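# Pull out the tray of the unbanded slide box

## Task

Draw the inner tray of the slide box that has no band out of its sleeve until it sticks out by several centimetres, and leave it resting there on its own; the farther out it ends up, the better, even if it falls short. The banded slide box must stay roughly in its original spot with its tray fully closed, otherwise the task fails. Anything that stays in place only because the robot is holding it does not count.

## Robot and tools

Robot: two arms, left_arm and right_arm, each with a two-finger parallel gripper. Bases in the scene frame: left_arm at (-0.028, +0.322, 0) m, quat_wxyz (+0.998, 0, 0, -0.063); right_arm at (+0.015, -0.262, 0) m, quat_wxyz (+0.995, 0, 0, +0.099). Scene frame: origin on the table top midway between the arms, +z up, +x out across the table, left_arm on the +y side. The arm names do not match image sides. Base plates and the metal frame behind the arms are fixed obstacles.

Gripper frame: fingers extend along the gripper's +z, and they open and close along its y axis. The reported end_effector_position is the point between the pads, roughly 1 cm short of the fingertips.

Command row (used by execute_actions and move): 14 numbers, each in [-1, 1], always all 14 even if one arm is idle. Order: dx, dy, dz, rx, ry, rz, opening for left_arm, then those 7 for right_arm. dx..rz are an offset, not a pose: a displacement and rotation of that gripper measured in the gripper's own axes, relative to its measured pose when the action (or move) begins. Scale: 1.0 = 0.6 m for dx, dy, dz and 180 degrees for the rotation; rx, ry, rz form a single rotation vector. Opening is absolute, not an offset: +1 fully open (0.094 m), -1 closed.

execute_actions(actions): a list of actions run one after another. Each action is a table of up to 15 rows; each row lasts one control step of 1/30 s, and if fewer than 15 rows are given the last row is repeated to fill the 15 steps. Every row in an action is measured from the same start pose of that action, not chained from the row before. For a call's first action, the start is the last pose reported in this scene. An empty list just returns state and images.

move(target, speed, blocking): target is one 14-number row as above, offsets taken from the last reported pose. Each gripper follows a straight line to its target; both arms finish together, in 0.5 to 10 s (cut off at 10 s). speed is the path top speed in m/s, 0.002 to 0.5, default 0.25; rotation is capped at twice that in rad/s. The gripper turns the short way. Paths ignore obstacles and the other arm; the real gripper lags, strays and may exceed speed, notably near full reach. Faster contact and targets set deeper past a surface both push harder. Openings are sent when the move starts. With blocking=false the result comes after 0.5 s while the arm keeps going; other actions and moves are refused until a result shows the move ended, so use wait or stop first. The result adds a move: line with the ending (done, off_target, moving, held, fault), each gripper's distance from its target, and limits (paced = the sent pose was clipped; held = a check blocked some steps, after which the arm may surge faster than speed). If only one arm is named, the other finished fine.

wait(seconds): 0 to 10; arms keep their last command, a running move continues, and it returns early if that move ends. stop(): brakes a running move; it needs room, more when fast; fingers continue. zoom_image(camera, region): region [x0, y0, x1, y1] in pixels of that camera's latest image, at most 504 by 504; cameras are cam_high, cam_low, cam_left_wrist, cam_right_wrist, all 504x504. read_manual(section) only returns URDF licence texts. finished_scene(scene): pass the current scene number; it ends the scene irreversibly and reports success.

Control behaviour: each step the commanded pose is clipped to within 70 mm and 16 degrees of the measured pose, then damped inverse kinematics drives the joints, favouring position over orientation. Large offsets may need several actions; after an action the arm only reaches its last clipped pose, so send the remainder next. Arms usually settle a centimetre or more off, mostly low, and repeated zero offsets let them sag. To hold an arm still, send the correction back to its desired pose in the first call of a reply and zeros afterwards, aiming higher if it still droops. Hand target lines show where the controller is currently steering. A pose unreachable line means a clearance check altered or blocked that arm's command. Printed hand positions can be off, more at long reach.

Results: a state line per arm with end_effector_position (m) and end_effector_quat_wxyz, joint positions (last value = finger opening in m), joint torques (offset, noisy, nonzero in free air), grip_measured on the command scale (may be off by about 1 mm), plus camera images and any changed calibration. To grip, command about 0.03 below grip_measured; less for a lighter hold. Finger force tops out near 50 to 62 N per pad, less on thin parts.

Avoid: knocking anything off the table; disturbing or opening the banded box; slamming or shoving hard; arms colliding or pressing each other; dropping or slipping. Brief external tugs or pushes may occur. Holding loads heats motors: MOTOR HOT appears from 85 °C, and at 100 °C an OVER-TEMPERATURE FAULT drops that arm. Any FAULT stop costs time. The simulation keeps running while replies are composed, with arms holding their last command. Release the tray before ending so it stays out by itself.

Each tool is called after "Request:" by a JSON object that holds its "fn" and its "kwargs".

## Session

Request:
{"fn": "execute_actions", "kwargs": {"actions": []}}

Scene clock: 0.00 s.
left_arm: end_effector_position=(+0.9268, +0.4781, +0.1218) grip_measured=+1.000 end_effector_quat_wxyz=(+0.694, -0.583, +0.284, -0.314) | right_arm: end_effector_position=(+0.4552, -0.6873, +0.3040) grip_measured=+1.000 end_effector_quat_wxyz=(+0.664, +0.241, +0.679, +0.200)
Joint positions: left_arm=[ 0.185  2.735  2.366  0.566 -0.625 -1.426  0.094] | right_arm=[-1.196  1.577  1.047  0.464 -0.948  0.58   0.094]
Joint velocities: left_arm=[-0.005 -0.005 -0.007 -0.002 -0.022 -0.007  0.   ] | right_arm=[-0.015 -0.015  0.002 -0.027 -0.022  0.037  0.   ]
Joint torques (N m, as the arm reports them, + toward a larger angle): no reading
Motor temperatures (°C, as the motors report them): left_arm=[23 24 24 21 24 23] | right_arm=[24 24 22 20 20 24]
Hand target (left_arm): +0.929, +0.478, +0.120; +0.695, -0.582, +0.281, -0.316
Hand target (right_arm): +0.458, -0.691, +0.315; +0.671, +0.233, +0.677, +0.194
camera_calibration (this result's frames):
cam_left_wrist: T_world_to_cam=[[-0.0949496, -0.11277, 0.989074, 0.0227884], [0.0635298, -0.992224, -0.10703, 0.43027], [0.993453, 0.0526732, 0.101376, -0.832141], [0, 0, 0, 1]] pos_world=[0.801521, 0.473326, 0.107871]
cam_right_wrist: T_world_to_cam=[[-0.0601195, -0.797365, -0.600495, -0.333327], [-0.579588, 0.517671, -0.629361, 0.812529], [0.812689, 0.310203, -0.493265, 0.114907], [0, 0, 0, 1]] pos_world=[0.357509, -0.72205, 0.367892]

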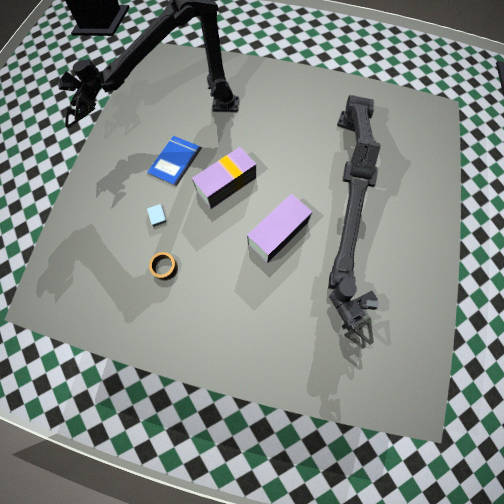

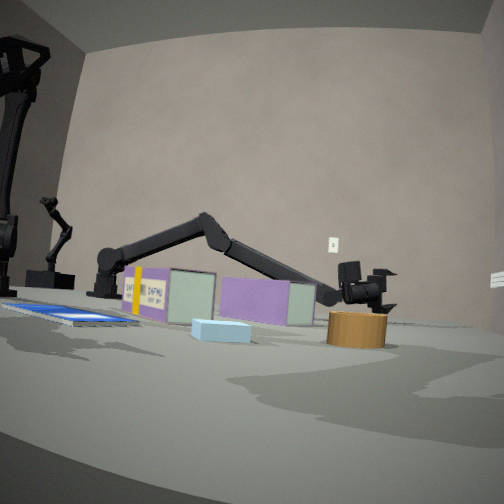

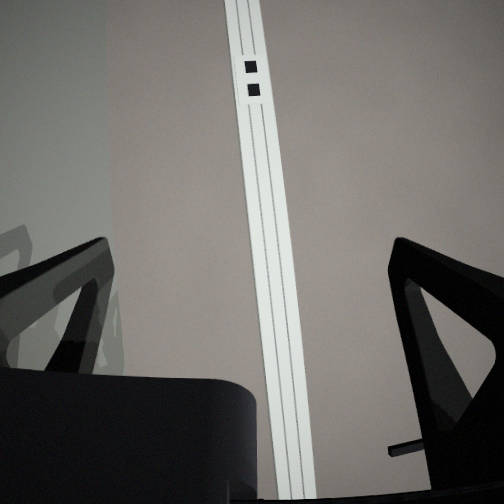

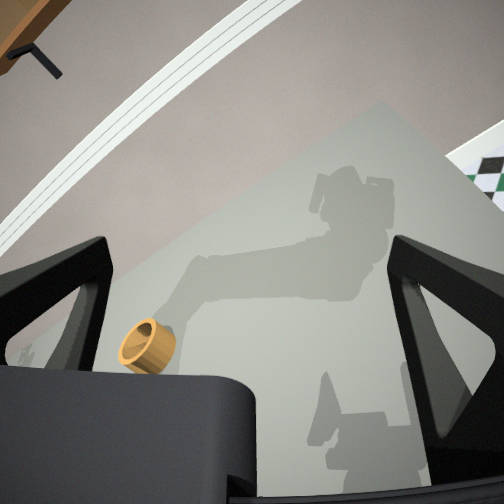

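Request:
{"fn": "zoom_image", "kwargs": {"camera": "cam_high", "region": [180, 130, 330, 280]}}

Region (180, 130, 330, 280) of cam_high's 504x504 image, scaled by 3.360, with more detail than that image has.

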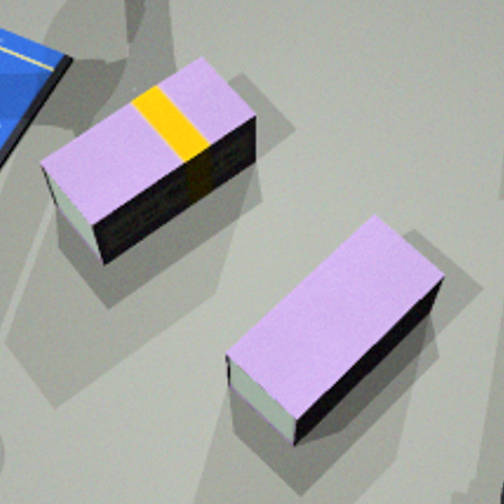

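Request:
{"fn": "move", "kwargs": {"target": [-0.2535,-0.075,-1.0,0.239,0.373,0.42,-1, 0.927,0.897,0.189,-0.158,0.472,-0.397,1], "speed": 0.3}}

Scene clock: 4.70 s.
left_arm: end_effector_position=(+0.3734, +0.2138, +0.0791) grip_measured=-0.989 end_effector_quat_wxyz=(+0.633, +0.199, +0.728, -0.173) | right_arm: end_effector_position=(+0.5774, +0.0644, +0.1532) grip_measured=+1.000 end_effector_quat_wxyz=(+0.071, -0.493, +0.866, +0.041)
Joint positions: left_arm=[0.045 1.722 0.247 1.322 0.448 0.068 0.001] | right_arm=[ 0.307  1.988  1.848 -1.29  -0.084 -0.525  0.094]
Joint velocities: left_arm=[-0.005 -0.005 -0.007 -0.017 -0.022 -0.007  0.002] | right_arm=[-0.015  0.005  0.007 -0.022 -0.007 -0.037  0.   ]
Joint torques (N m, as the arm reports them, + toward a larger angle): left_arm=[-0.6  -7.6   2.57  1.24 -0.22  0.23] | right_arm=[ -0.4  -19.77  12.65  -0.18   0.    -0.2 ]
Motor temperatures (°C, as the motors report them): left_arm=[23 25 24 21 24 23] | right_arm=[24 24 23 20 20 24]
Hand target (left_arm): +0.370, +0.210, +0.075; +0.626, +0.207, +0.732, -0.172
Hand target (right_arm): +0.590, +0.067, +0.166; +0.083, -0.497, +0.863, +0.038
Off the commanded pose (left_arm): 0.007 m, 2 deg.
Off the commanded pose (right_arm): 0.029 m, 3 deg.
move: off_target (right_arm)
camera_calibration (this result's frames):
cam_left_wrist: T_world_to_cam=[[-0.496893, -0.867811, -0.000996002, 0.37255], [-0.607091, 0.348429, -0.714169, 0.210399], [0.620111, -0.354261, -0.699973, 0.0256462], [0, 0, 0, 1]] pos_world=[0.296945, 0.259079, 0.168583]
cam_right_wrist: T_world_to_cam=[[0.854642, -0.519189, -0.00543974, -0.454387], [-0.46446, -0.769151, 0.438957, 0.25215], [-0.232086, -0.372625, -0.898492, 0.417339], [0, 0, 0, 1]] pos_world=[0.60231, 0.11354, 0.261821]

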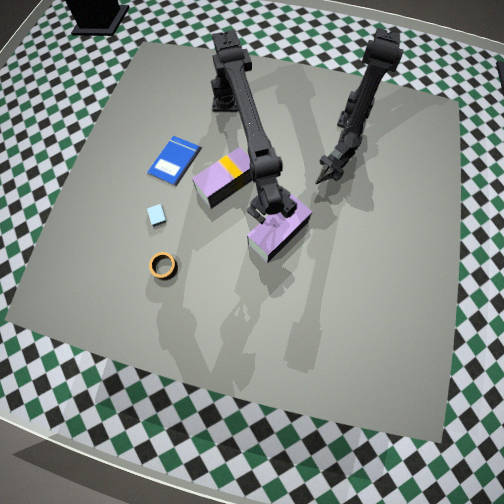

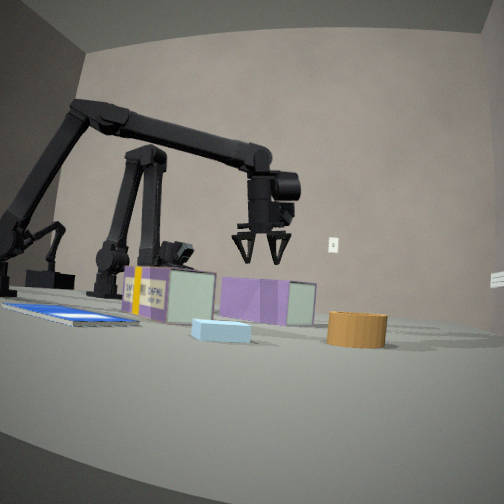

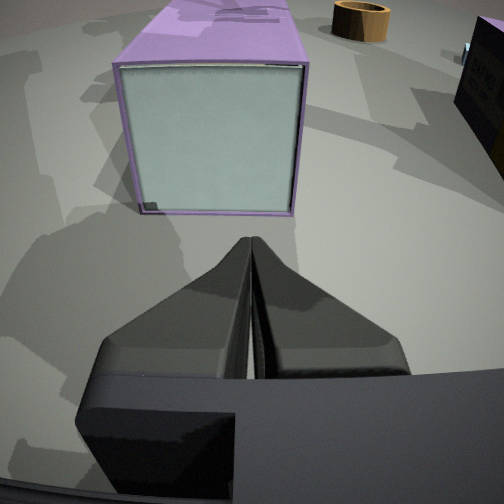

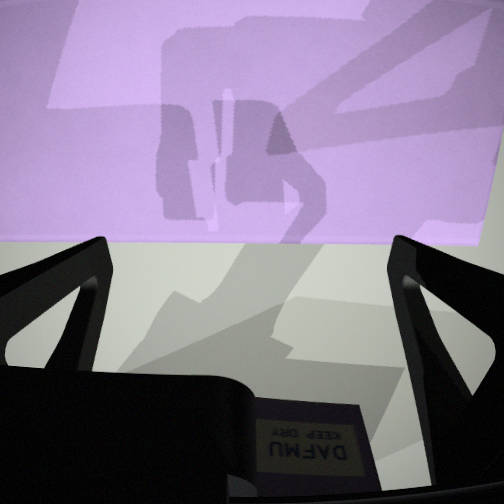

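Request:
{"fn": "move", "kwargs": {"target": [0.044,0.044,0.15,0,0,0,-1, -0.058,0,0.11,0,0,0,1], "speed": 0.08}}

Scene clock: 6.43 s.
left_arm: end_effector_position=(+0.4562, +0.2000, +0.0457) grip_measured=-0.989 end_effector_quat_wxyz=(+0.639, +0.198, +0.724, -0.166) | right_arm: end_effector_position=(+0.5906, +0.0892, +0.1177) grip_measured=+1.000 end_effector_quat_wxyz=(+0.071, -0.493, +0.866, +0.039)
Joint positions: left_arm=[0.019 1.946 0.483 1.322 0.411 0.07  0.001] | right_arm=[ 0.331  2.071  1.888 -1.243 -0.076 -0.5    0.094]
Joint velocities: left_arm=[-0.024 -0.024 -0.012 -0.022  0.022 -0.022  0.002] | right_arm=[-0.015  0.015 -0.022 -0.002 -0.037  0.007  0.   ]
Joint torques (N m, as the arm reports them, + toward a larger angle): left_arm=[-0.96 -9.53  4.46  1.66 -0.23  0.03] | right_arm=[  0.81 -16.83  11.21   1.31  -0.18   0.03]
Motor temperatures (°C, as the motors report them): left_arm=[23 25 24 21 24 23] | right_arm=[24 24 24 20 20 24]
Hand target (left_arm): +0.460, +0.193, +0.040; +0.633, +0.200, +0.728, -0.173
Hand target (right_arm): +0.599, +0.103, +0.095; +0.071, -0.493, +0.866, +0.041
Off the commanded pose (left_arm): 0.010 m, 1 deg.
Off the commanded pose (right_arm): 0.029 m, 0 deg.
move: off_target (right_arm)
camera_calibration (this result's frames):
cam_left_wrist: T_world_to_cam=[[-0.487648, -0.87295, -0.0125359, 0.39905], [-0.600425, 0.345765, -0.721066, 0.23945], [0.633789, -0.3441, -0.692753, -0.0625806], [0, 0, 0, 1]] pos_world=[0.378031, 0.244023, 0.134309]
cam_right_wrist: T_world_to_cam=[[0.854233, -0.519889, -0.000869903, -0.45319], [-0.466597, -0.767404, 0.439749, 0.293914], [-0.229288, -0.375242, -0.89812, 0.396288], [0, 0, 0, 1]] pos_world=[0.615134, 0.138646, 0.226272]

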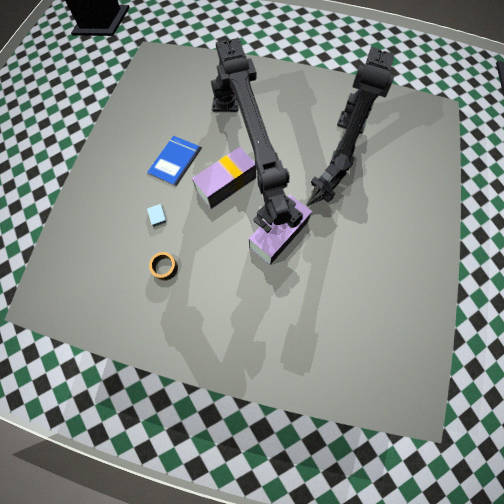

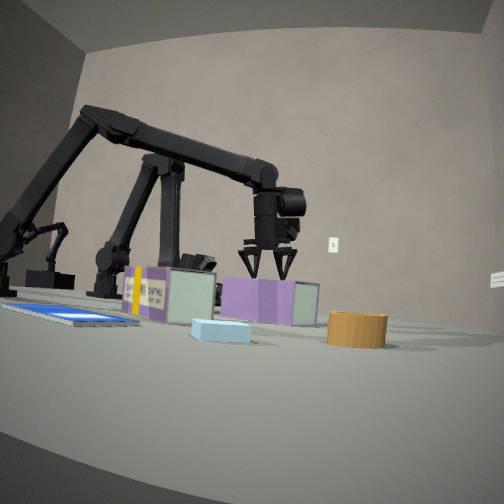

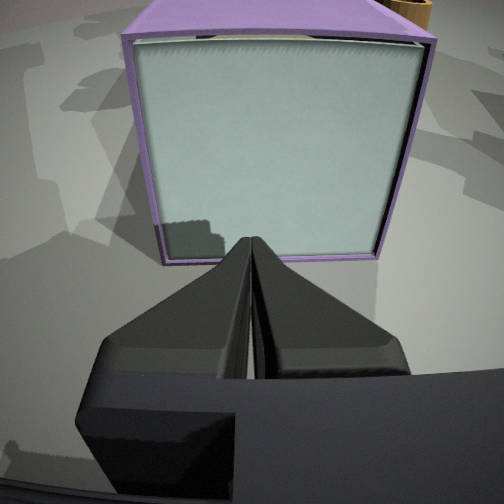

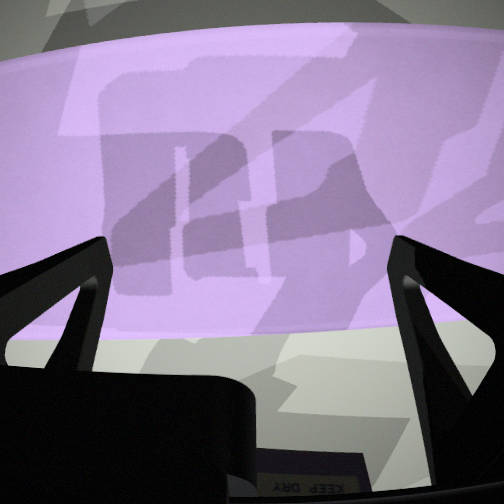

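Request:
{"fn": "execute_actions", "kwargs": {"actions": [[[0,-0.012,0.02,0,0,0,-1,0.01,0,0.06,0,0,0,1],[0,-0.012,0.02,0,0,0,-1,0.01,0,0.06,0,0,0,1],[0,-0.012,0.02,0,0,0,-1,0.01,0,0.06,0,0,0,1],[0,-0.012,0.02,0,0,0,-1,0.01,0,0.06,0,0,0,1],[0,-0.025,0.045,0,0,0,-1,0.015,0,0.1,0,0,0,1]],[[-0.005,-0.012,0.04,0,0,0,-1,0.015,0.02,0.1,0,0,0,1]],[[-0.008,-0.008,0.05,0,0,0,-1,0.015,0.05,0.1,0,0,0,1]],[[-0.008,-0.008,0.055,0,0,0,-1,0.015,0.05,0.1,0,0,0,1]]]}}

Scene clock: 8.63 s.
left_arm: end_effector_position=(+0.5069, +0.1658, +0.0584) grip_measured=-0.989 end_effector_quat_wxyz=(+0.654, +0.179, +0.723, -0.132) | right_arm: end_effector_position=(+0.6135, +0.1048, +0.1231) grip_measured=+1.000 end_effector_quat_wxyz=(+0.236, -0.469, +0.851, +0.033)
Joint positions: left_arm=[-0.087  1.95   0.619  1.218  0.227  0.07   0.001] | right_arm=[ 0.341  1.949  1.64  -0.784 -0.048 -0.456  0.094]
Joint velocities: left_arm=[-0.005 -0.005  0.002 -0.002 -0.037 -0.037 -0.   ] | right_arm=[ 0.005  0.005  0.002 -0.022  0.037 -0.051  0.   ]
Joint torques (N m, as the arm reports them, + toward a larger angle): left_arm=[ -2.27 -10.79   8.31   1.43   0.06   0.07] | right_arm=[  3.37 -14.65   5.75   1.23  -0.36   0.1 ]
Motor temperatures (°C, as the motors report them): left_arm=[23 25 25 21 24 23] | right_arm=[24 24 24 20 20 24]
Hand target (left_arm): +0.518, +0.145, +0.060; +0.655, +0.190, +0.717, -0.145
Hand target (right_arm): +0.585, +0.121, +0.061; +0.186, -0.484, +0.854, +0.040
Off the commanded pose (left_arm): 0.025 m, 2 deg.
Off the commanded pose (right_arm): 0.073 m, 6 deg.
camera_calibration (this result's frames):
cam_left_wrist: T_world_to_cam=[[-0.418825, -0.907056, -0.0428413, 0.36656], [-0.6038, 0.313416, -0.732937, 0.298655], [0.678242, -0.281104, -0.678947, -0.131455], [0, 0, 0, 1]] pos_world=[0.423011, 0.201934, 0.145348]
cam_right_wrist: T_world_to_cam=[[0.808564, -0.566823, 0.157913, -0.451268], [-0.587425, -0.793109, 0.160964, 0.425268], [0.0340039, -0.222912, -0.974245, 0.244108], [0, 0, 0, 1]] pos_world=[0.606391, 0.135909, 0.240629]

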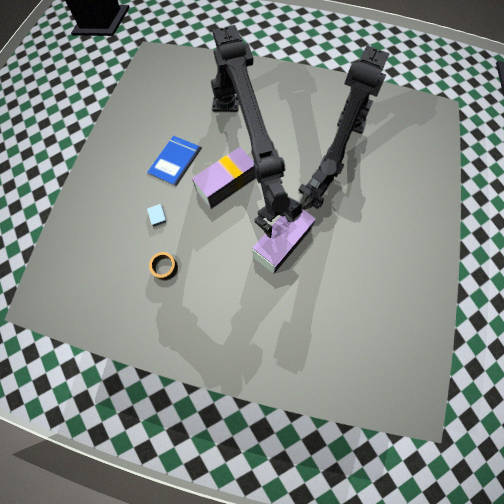

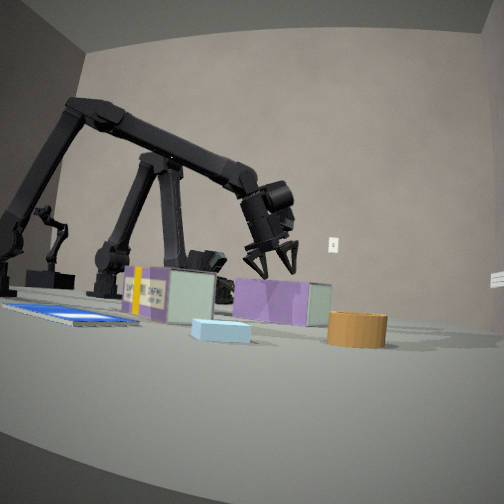

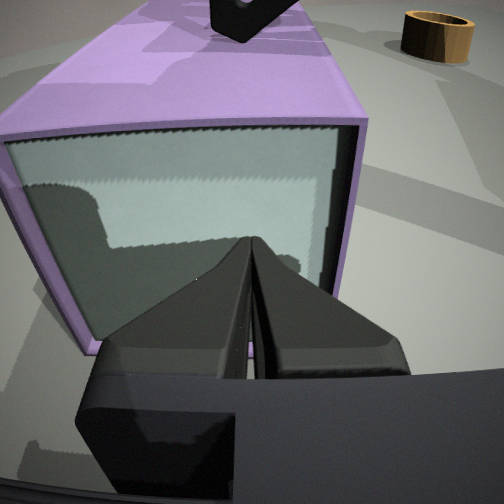

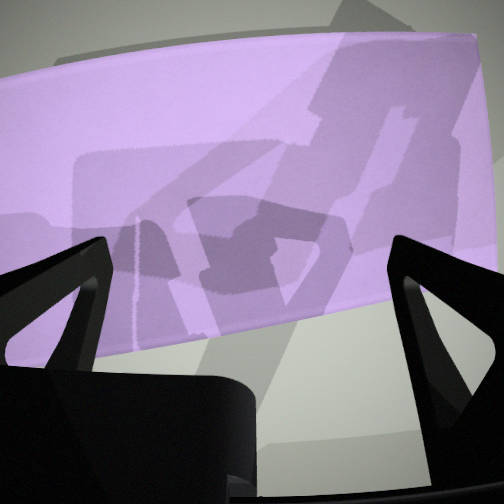

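Request:
{"fn": "execute_actions", "kwargs": {"actions": [[[0,0,-0.03,0,0,0,-1,-0.025,-0.01,-0.05,0,0,0,1]]]}}

Request:
{"fn": "move", "kwargs": {"target": [0.035,0.045,-0.01,0,0,0,-1, -0.055,0,0.0,-0.062,0.118,-0.027,1], "speed": 0.15}}

Scene clock: 9.47 s.
left_arm: end_effector_position=(+0.4902, +0.1682, +0.0526) grip_measured=-0.989 end_effector_quat_wxyz=(+0.643, +0.182, +0.732, -0.135) | right_arm: end_effector_position=(+0.6041, +0.0975, +0.1288) grip_measured=+1.000 end_effector_quat_wxyz=(+0.215, -0.469, +0.856, +0.032)
Joint positions: left_arm=[-0.087  1.934  0.575  1.218  0.235  0.07   0.001] | right_arm=[ 0.339  1.934  1.646 -0.846 -0.047 -0.456  0.094]
Joint velocities: left_arm=[-0.005 -0.015 -0.002 -0.017  0.037 -0.037  0.   ] | right_arm=[-0.005 -0.005  0.012 -0.017 -0.022  0.007  0.   ]
Joint torques (N m, as the arm reports them, + toward a larger angle): left_arm=[  0.99 -12.     3.66   3.19  -0.06   0.13] | right_arm=[  0.1  -21.51  12.21   0.31  -0.12  -0.05]
Motor temperatures (°C, as the motors report them): left_arm=[23 25 25 21 24 23] | right_arm=[24 25 24 20 20 24]
Hand target (left_arm): +0.491, +0.173, +0.060; +0.654, +0.179, +0.723, -0.132
Hand target (right_arm): +0.613, +0.104, +0.157; +0.236, -0.468, +0.851, +0.033
Off the commanded pose (left_arm): 0.009 m, 2 deg.
Off the commanded pose (right_arm): 0.031 m, 2 deg.
camera_calibration (this result's frames):
cam_left_wrist: T_world_to_cam=[[-0.426751, -0.903666, -0.0356696, 0.364494], [-0.621255, 0.32159, -0.714579, 0.289815], [0.657211, -0.282787, -0.698645, -0.111776], [0, 0, 0, 1]] pos_world=[0.409057, 0.204571, 0.142006]
cam_right_wrist: T_world_to_cam=[[0.812454, -0.565633, 0.141342, -0.449085], [-0.583023, -0.78764, 0.199266, 0.404983], [-0.00138541, -0.2443, -0.969699, 0.27128], [0, 0, 0, 1]] pos_world=[0.601351, 0.131237, 0.245835]

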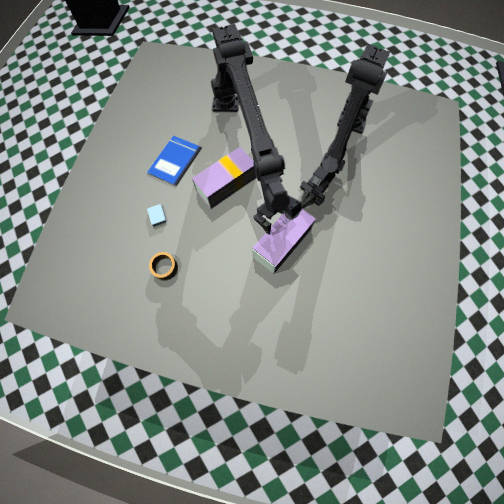

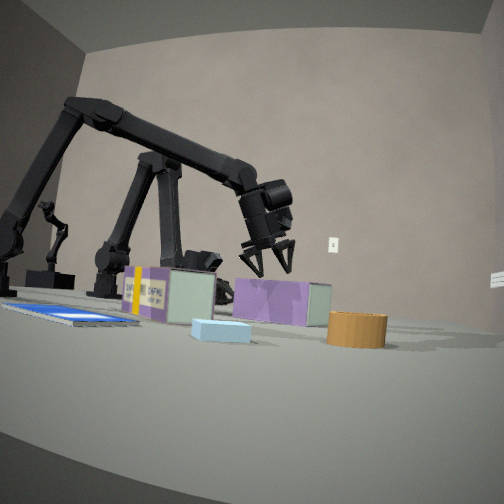

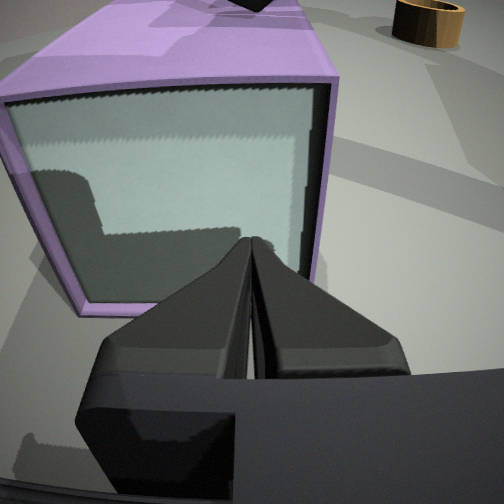

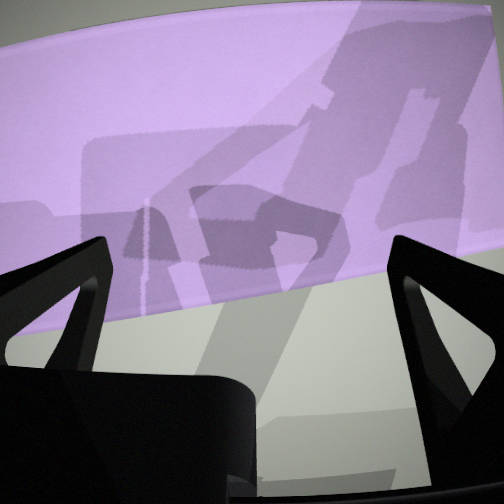

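Scene clock: 11.33 s.
left_arm: end_effector_position=(+0.4908, +0.1908, +0.0353) grip_measured=-0.989 end_effector_quat_wxyz=(+0.636, +0.181, +0.737, -0.142) | right_arm: end_effector_position=(+0.6133, +0.1153, +0.1406) grip_measured=+1.000 end_effector_quat_wxyz=(+0.002, -0.515, +0.857, +0.020)
Joint positions: left_arm=[-0.023  1.984  0.575  1.25   0.309  0.07   0.001] | right_arm=[ 0.355  2.298  2.346 -1.613 -0.041 -0.528  0.094]
Joint velocities: left_arm=[-0.024 -0.005 -0.002 -0.012 -0.007 -0.081 -0.   ] | right_arm=[-0.024 -0.015  0.037 -0.002  0.066  0.051  0.   ]
Joint torques (N m, as the arm reports them, + toward a larger angle): left_arm=[ 1.71 -9.99  4.15  3.22 -0.05  0.23] | right_arm=[  0.34 -22.37  12.51  -0.4    0.04  -0.18]
Motor temperatures (°C, as the motors report them): left_arm=[23 26 25 21 24 23] | right_arm=[24 25 25 20 20 24]
Hand target (left_arm): +0.494, +0.197, +0.033; +0.643, +0.182, +0.732, -0.135
Hand target (right_arm): +0.619, +0.123, +0.144; +0.010, -0.524, +0.852, +0.019
Off the commanded pose (left_arm): 0.007 m, 1 deg.
Off the commanded pose (right_arm): 0.010 m, 1 deg.
move: done
camera_calibration (this result's frames):
cam_left_wrist: T_world_to_cam=[[-0.435132, -0.900133, -0.0204871, 0.387398], [-0.63185, 0.321494, -0.705272, 0.275447], [0.641425, -0.293942, -0.708641, -0.107622], [0, 0, 0, 1]] pos_world=[0.411642, 0.228521, 0.125936]
cam_right_wrist: T_world_to_cam=[[0.876851, -0.479475, -0.0351514, -0.472792], [-0.380424, -0.736695, 0.559069, 0.241277], [-0.293956, -0.476848, -0.828376, 0.473402], [0, 0, 0, 1]] pos_world=[0.645515, 0.176796, 0.240645]

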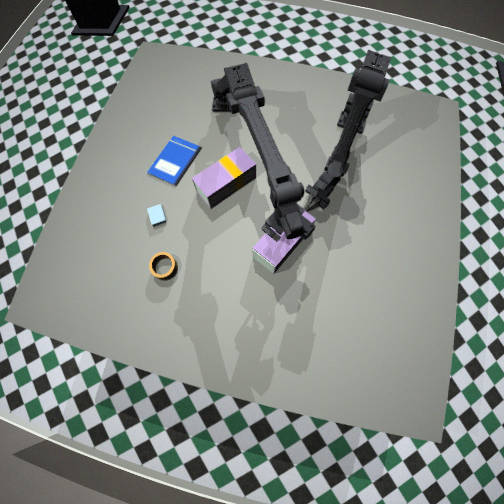

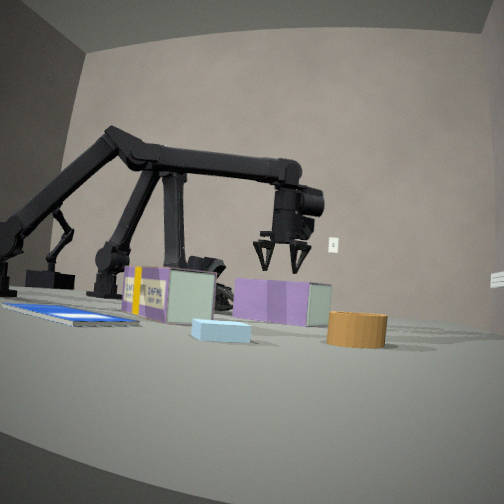

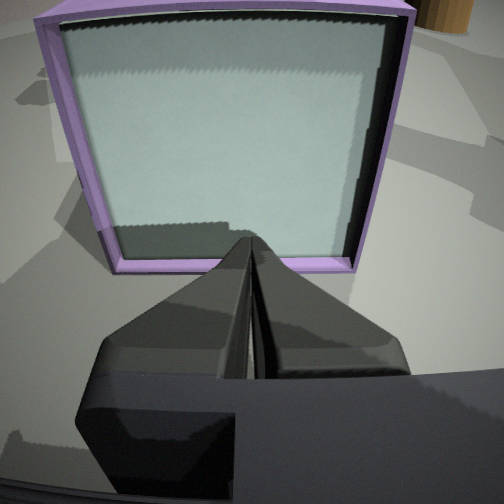

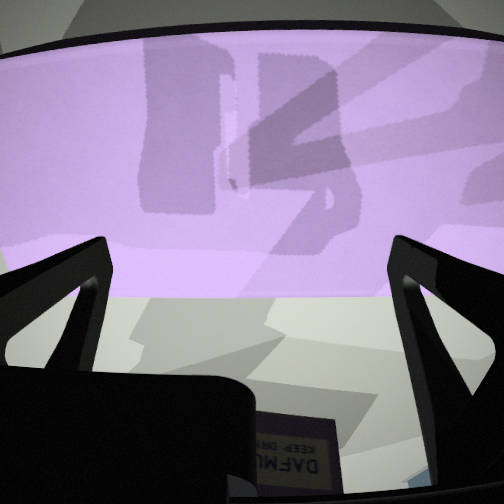

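Request:
{"fn": "move", "kwargs": {"target": [-0.006,0.012,0.03,0,0,0,-1, 0,0,0.09,0,0.01,0,1], "speed": 0.06}}

Request:
{"fn": "execute_actions", "kwargs": {"actions": [[[-0.008,0,0.04,0,0,0,-1,0,0.03,0.1,0,0.03,0,1]],[[-0.008,0,0.05,0,0,0,-1,0,0.05,0.1,0,0.03,0,1]]]}}

Scene clock: 12.60 s.
left_arm: end_effector_position=(+0.5019, +0.1890, +0.0391) grip_measured=-0.989 end_effector_quat_wxyz=(+0.639, +0.181, +0.734, -0.142) | right_arm: end_effector_position=(+0.6131, +0.1146, +0.1186) grip_measured=+1.000 end_effector_quat_wxyz=(+0.001, -0.516, +0.857, +0.012)
Joint positions: left_arm=[-0.023  1.984  0.604  1.228  0.31   0.07   0.001] | right_arm=[ 0.359  2.296  2.285 -1.557 -0.024 -0.527  0.094]
Joint velocities: left_arm=[-0.005  0.005 -0.007  0.017  0.007 -0.022  0.   ] | right_arm=[-0.005 -0.015 -0.002  0.007  0.022 -0.081  0.   ]
Joint torques (N m, as the arm reports them, + toward a larger angle): left_arm=[  0.55 -11.4    5.81   1.33  -0.03   0.12] | right_arm=[  0.3  -21.69   6.69   1.33  -0.12  -0.03]
Motor temperatures (°C, as the motors report them): left_arm=[23 26 25 21 24 23] | right_arm=[24 25 25 20 20 24]
Hand target (left_arm): +0.510, +0.189, +0.036; +0.636, +0.181, +0.737, -0.142
Hand target (right_arm): +0.612, +0.117, +0.087; -0.012, -0.515, +0.857, +0.012
Off the commanded pose (left_arm): 0.009 m, 0 deg.
Off the commanded pose (right_arm): 0.032 m, 1 deg.
move: off_target (right_arm)
camera_calibration (this result's frames):
cam_left_wrist: T_world_to_cam=[[-0.435648, -0.899832, -0.0226447, 0.390997], [-0.626279, 0.321087, -0.710407, 0.283204], [0.646518, -0.295306, -0.703426, -0.11513], [0, 0, 0, 1]] pos_world=[0.422136, 0.2269, 0.129058]
cam_right_wrist: T_world_to_cam=[[0.878301, -0.477624, -0.0215163, -0.476418], [-0.382575, -0.729081, 0.567518, 0.25242], [-0.286747, -0.49022, -0.82308, 0.451322], [0, 0, 0, 1]] pos_world=[0.644423, 0.177734, 0.21797]

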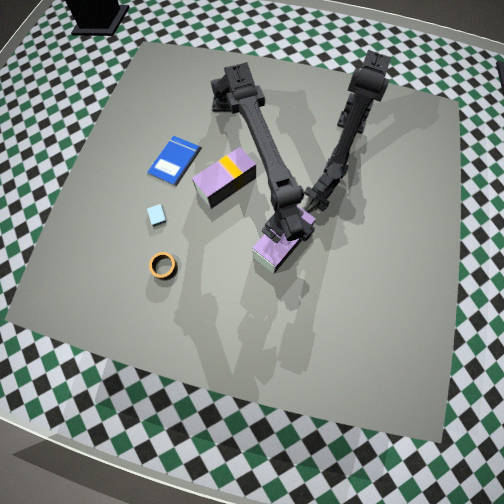

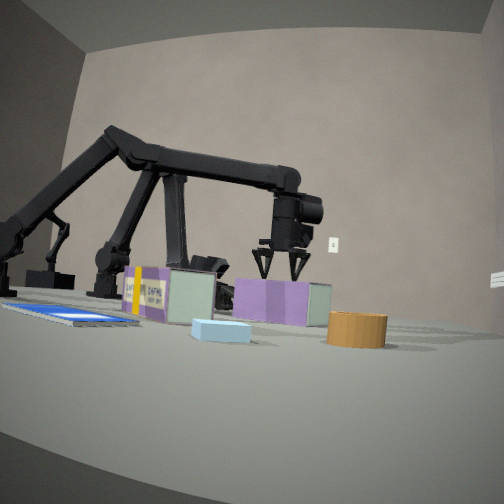

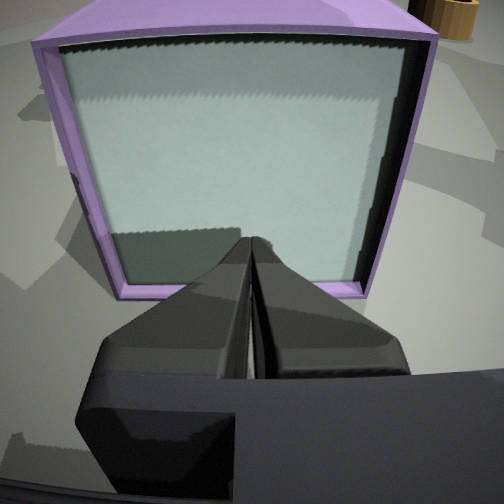

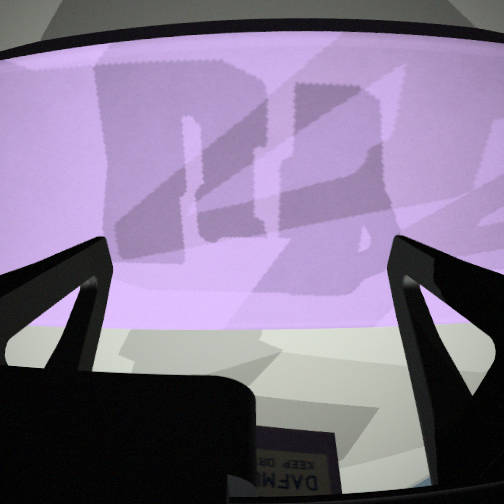

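Scene clock: 13.60 s.
left_arm: end_effector_position=(+0.5260, +0.1855, +0.0442) grip_measured=-0.989 end_effector_quat_wxyz=(+0.640, +0.175, +0.736, -0.133) | right_arm: end_effector_position=(+0.6116, +0.1135, +0.1197) grip_measured=+1.000 end_effector_quat_wxyz=(+0.014, -0.506, +0.861, -0.040)
Joint positions: left_arm=[-0.032  1.984  0.666  1.167  0.278  0.07   0.001] | right_arm=[ 0.384  2.267  2.235 -1.514  0.082 -0.481  0.094]
Joint velocities: left_arm=[-0.015 -0.005 -0.002 -0.002 -0.022 -0.022  0.001] | right_arm=[-0.005  0.005 -0.002  0.002 -0.081 -0.037  0.   ]
Joint torques (N m, as the arm reports them, + toward a larger angle): left_arm=[ -1.33 -11.18   8.87   1.35  -0.34   0.09] | right_arm=[  2.65 -18.71   4.9    0.36  -0.42   0.09]
Motor temperatures (°C, as the motors report them): left_arm=[23 26 25 21 24 23] | right_arm=[24 25 25 20 20 24]
Hand target (left_arm): +0.543, +0.175, +0.045; +0.643, +0.178, +0.732, -0.137
Hand target (right_arm): +0.586, +0.126, +0.060; -0.038, -0.514, +0.856, -0.038
Off the commanded pose (left_arm): 0.021 m, 1 deg.
Off the commanded pose (right_arm): 0.069 m, 6 deg.
camera_calibration (this result's frames):
cam_left_wrist: T_world_to_cam=[[-0.415246, -0.909297, -0.0273771, 0.389647], [-0.632599, 0.310252, -0.709621, 0.308301], [0.65375, -0.277348, -0.704052, -0.135242], [0, 0, 0, 1]] pos_world=[0.445245, 0.221145, 0.134226]
cam_right_wrist: T_world_to_cam=[[0.86547, -0.494265, 0.081636, -0.478221], [-0.441696, -0.675995, 0.58986, 0.277903], [-0.236362, -0.546564, -0.803368, 0.424483], [0, 0, 0, 1]] pos_world=[0.636966, 0.183501, 0.216132]

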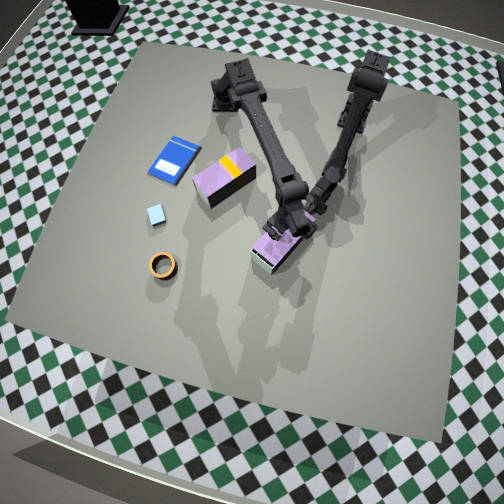

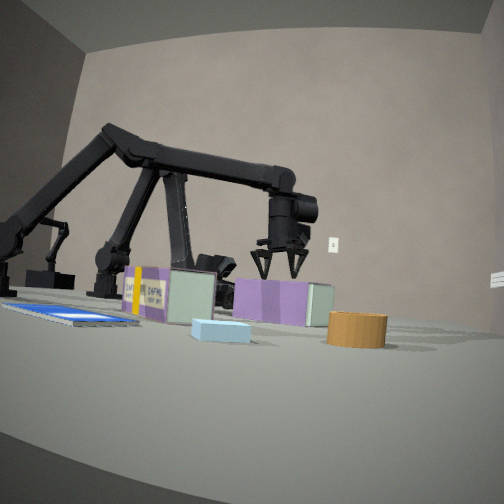

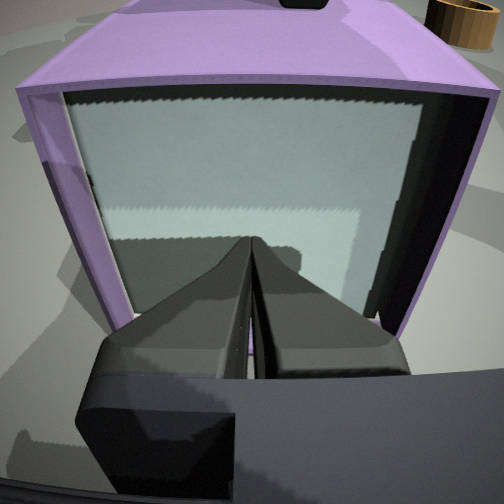

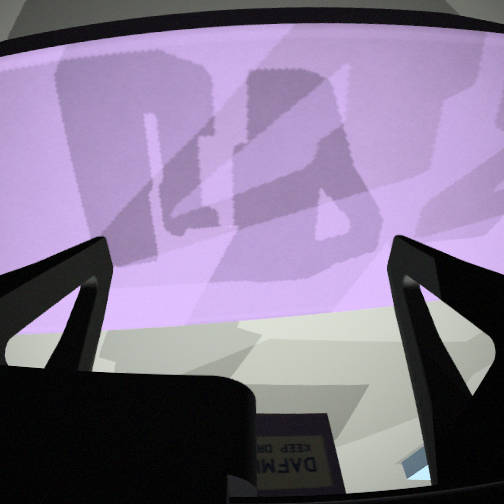

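Request:
{"fn": "execute_actions", "kwargs": {"actions": [[[0.008,-0.005,0.055,0.012,-0.01,0,-1,0,0.045,0.1,-0.03,0.025,0,1]],[[0.004,-0.005,0.055,0.008,-0.01,0,-1,0,0.045,0.1,-0.03,0.025,0,1]],[[0.002,-0.005,0.055,0.005,-0.01,0,-1,0,0.045,0.1,-0.025,0.025,0,1]]]}}

Request:
{"fn": "zoom_image", "kwargs": {"camera": "cam_high", "region": [210, 160, 360, 310]}}

Scene clock: 15.30 s.
left_arm: end_effector_position=(+0.5751, +0.1674, +0.0383) grip_measured=-0.989 end_effector_quat_wxyz=(+0.660, +0.191, +0.711, -0.148) | right_arm: end_effector_position=(+0.6030, +0.1236, +0.1173) grip_measured=+1.000 end_effector_quat_wxyz=(+0.007, -0.499, +0.866, +0.003)
Joint positions: left_arm=[-0.037  2.095  0.826  1.18   0.318  0.07   0.001] | right_arm=[ 0.382  2.27   2.234 -1.52  -0.004 -0.465  0.094]
Joint velocities: left_arm=[-0.015  0.005 -0.012  0.017  0.066  0.007  0.   ] | right_arm=[-0.005  0.015 -0.027  0.007 -0.022 -0.037  0.   ]
Joint torques (N m, as the arm reports them, + toward a larger angle): left_arm=[ -1.36 -11.61   8.52   2.21  -0.31   0.01] | right_arm=[  2.07 -18.11   6.27  -0.07  -0.85   0.11]
Motor temperatures (°C, as the motors report them): left_arm=[23 26 25 21 24 23] | right_arm=[24 25 25 20 20 24]
Hand target (left_arm): +0.586, +0.155, +0.034; +0.663, +0.191, +0.707, -0.156
Hand target (right_arm): +0.581, +0.134, +0.060; -0.045, -0.501, +0.864, +0.010
Off the commanded pose (left_arm): 0.018 m, 1 deg.
Off the commanded pose (right_arm): 0.065 m, 6 deg.
camera_calibration (this result's frames):
cam_left_wrist: T_world_to_cam=[[-0.454151, -0.890007, -0.0404277, 0.413093], [-0.574097, 0.327046, -0.750636, 0.30587], [0.681293, -0.317693, -0.659478, -0.187288], [0, 0, 0, 1]] pos_world=[0.490804, 0.208122, 0.122786]
cam_right_wrist: T_world_to_cam=[[0.859563, -0.511029, 0.000468274, -0.450368], [-0.421297, -0.708113, 0.566644, 0.276717], [-0.28924, -0.487263, -0.823963, 0.452932], [0, 0, 0, 1]] pos_world=[0.634706, 0.186493, 0.21661]

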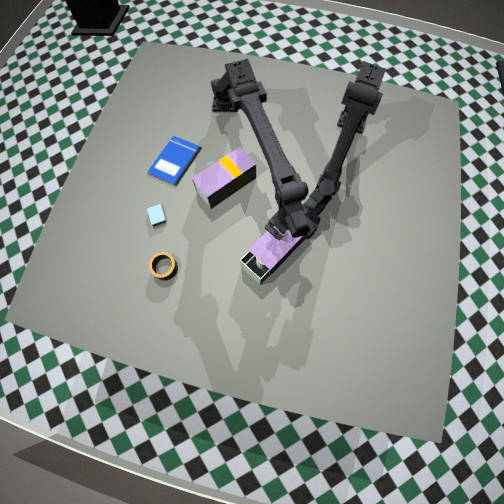

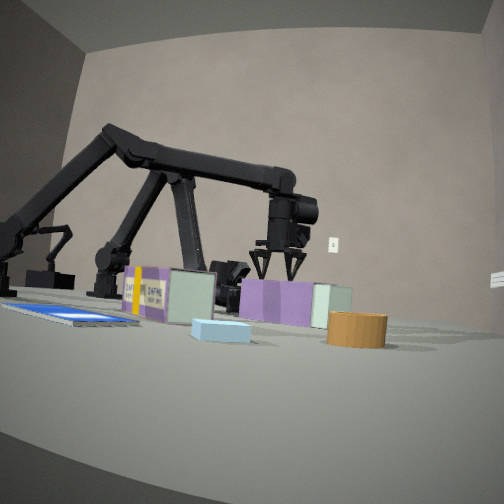

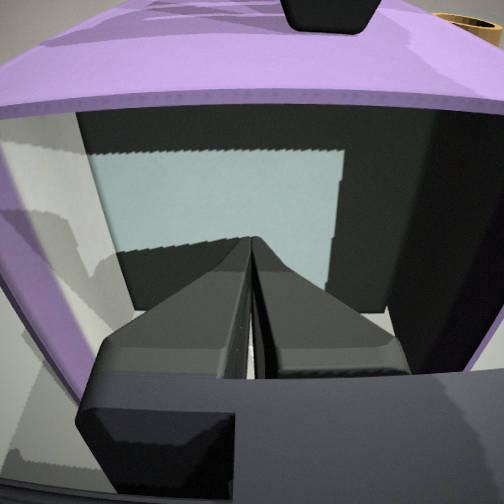

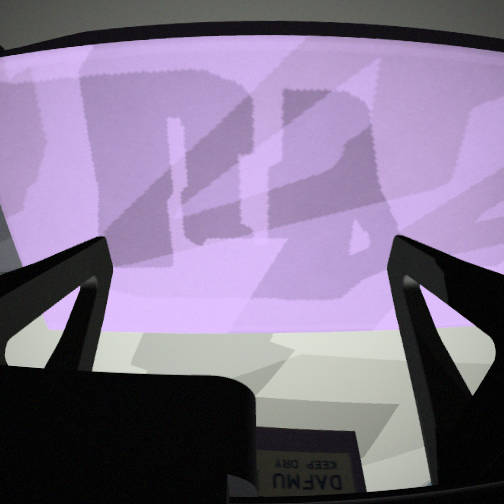

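Region (210, 160, 360, 310) of cam_high's 504x504 image, scaled by 3.360, with more detail than that image has.

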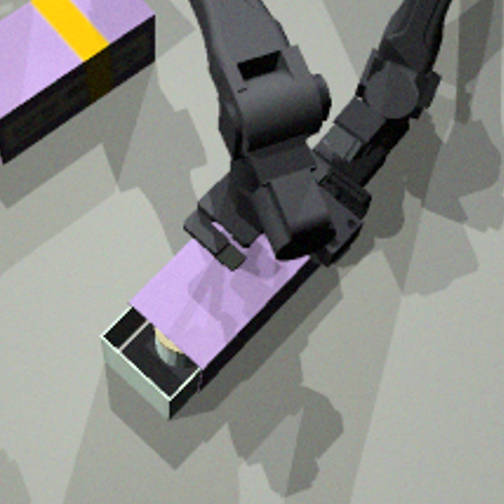

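Request:
{"fn": "execute_actions", "kwargs": {"actions": [[[0,0,0,0,0,0,-1,0,0,-0.03,0,0,0,1],[0,0,0,0,0,0,-1,0,0,-0.05,0,0,0,1],[0,0,0,0,0,0,-1,0,0,-0.07,0,0,0,1]],[[-0.005,0,0,0,0,0,-1,0,-0.04,-0.04,0,0,0,1],[-0.005,0,0,0,0,0,-1,0,-0.06,-0.04,0,0,0,1],[-0.005,0,0,0,0,0,-1,0,-0.085,-0.04,0,0,0,1]],[[-0.005,0,0,0,0,0,-1,0,-0.03,0.0,0,0,0,1]]]}}

Scene clock: 16.97 s.
left_arm: end_effector_position=(+0.5751, +0.1674, +0.0385) grip_measured=-0.989 end_effector_quat_wxyz=(+0.660, +0.191, +0.711, -0.148) | right_arm: end_effector_position=(+0.6469, +0.0643, +0.1643) grip_measured=+1.000 end_effector_quat_wxyz=(+0.003, -0.477, +0.879, +0.001)
Joint positions: left_arm=[-0.037  2.095  0.826  1.18   0.318  0.07   0.001] | right_arm=[ 0.279  2.325  2.457 -1.696 -0.003 -0.518  0.094]
Joint velocities: left_arm=[-0.005  0.005 -0.022 -0.012 -0.007  0.051 -0.   ] | right_arm=[ 0.005  0.005 -0.002 -0.012 -0.081  0.007  0.   ]
Joint torques (N m, as the arm reports them, + toward a larger angle): left_arm=[  0.48 -14.65   4.79   1.87  -0.16   0.12] | right_arm=[  0.14 -22.36  12.34  -0.42  -0.08  -0.18]
Motor temperatures (°C, as the motors report them): left_arm=[23 26 25 21 24 23] | right_arm=[24 26 25 20 20 24]
Hand target (left_arm): +0.575, +0.167, +0.041; +0.660, +0.191, +0.711, -0.148
Hand target (right_arm): +0.653, +0.068, +0.165; +0.008, -0.483, +0.875, +0.001
Off the commanded pose (left_arm): 0.003 m, 0 deg.
Off the commanded pose (right_arm): 0.008 m, 1 deg.
joint sent to its limit (right arm) — the command would take joint 4 (wrist pitch) past its lower limit, so that joint was sent only as far as its limit.
camera_calibration (this result's frames):
cam_left_wrist: T_world_to_cam=[[-0.454136, -0.890009, -0.0405435, 0.413109], [-0.573814, 0.326999, -0.750872, 0.305918], [0.681541, -0.317734, -0.659202, -0.187309], [0, 0, 0, 1]] pos_world=[0.490806, 0.208122, 0.12298]
cam_right_wrist: T_world_to_cam=[[0.832315, -0.554301, -0.00145219, -0.497685], [-0.453427, -0.682349, 0.573414, 0.244593], [-0.318835, -0.476603, -0.819264, 0.493232], [0, 0, 0, 1]] pos_world=[0.682395, 0.126106, 0.263112]

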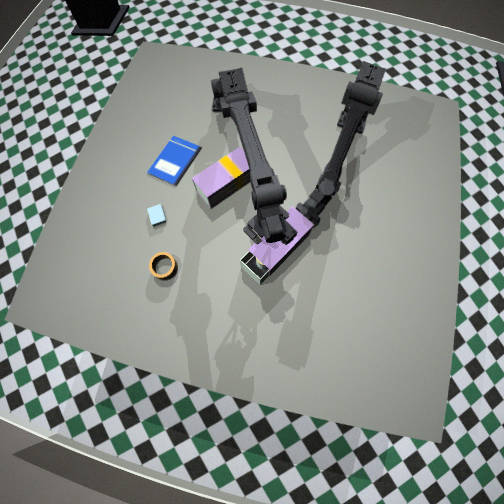

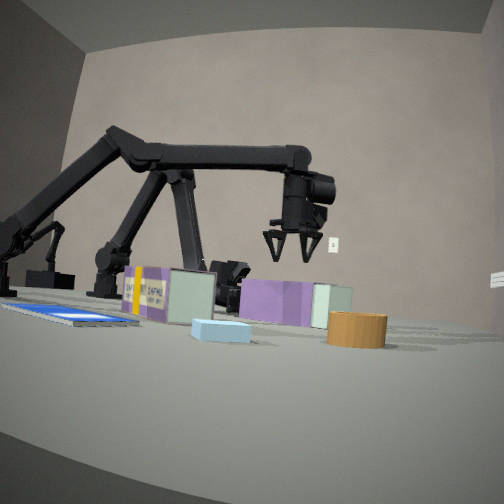

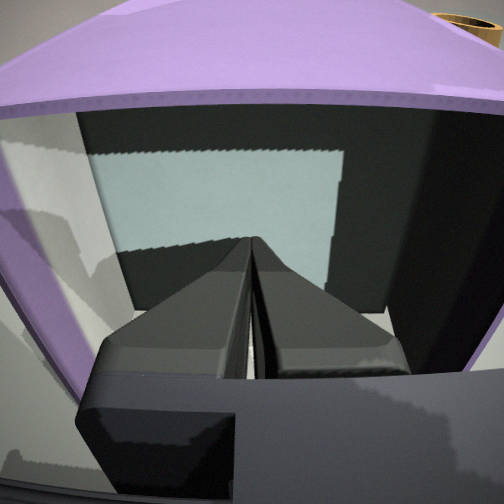

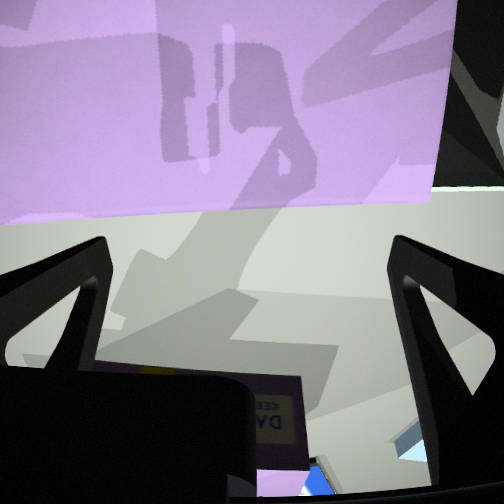

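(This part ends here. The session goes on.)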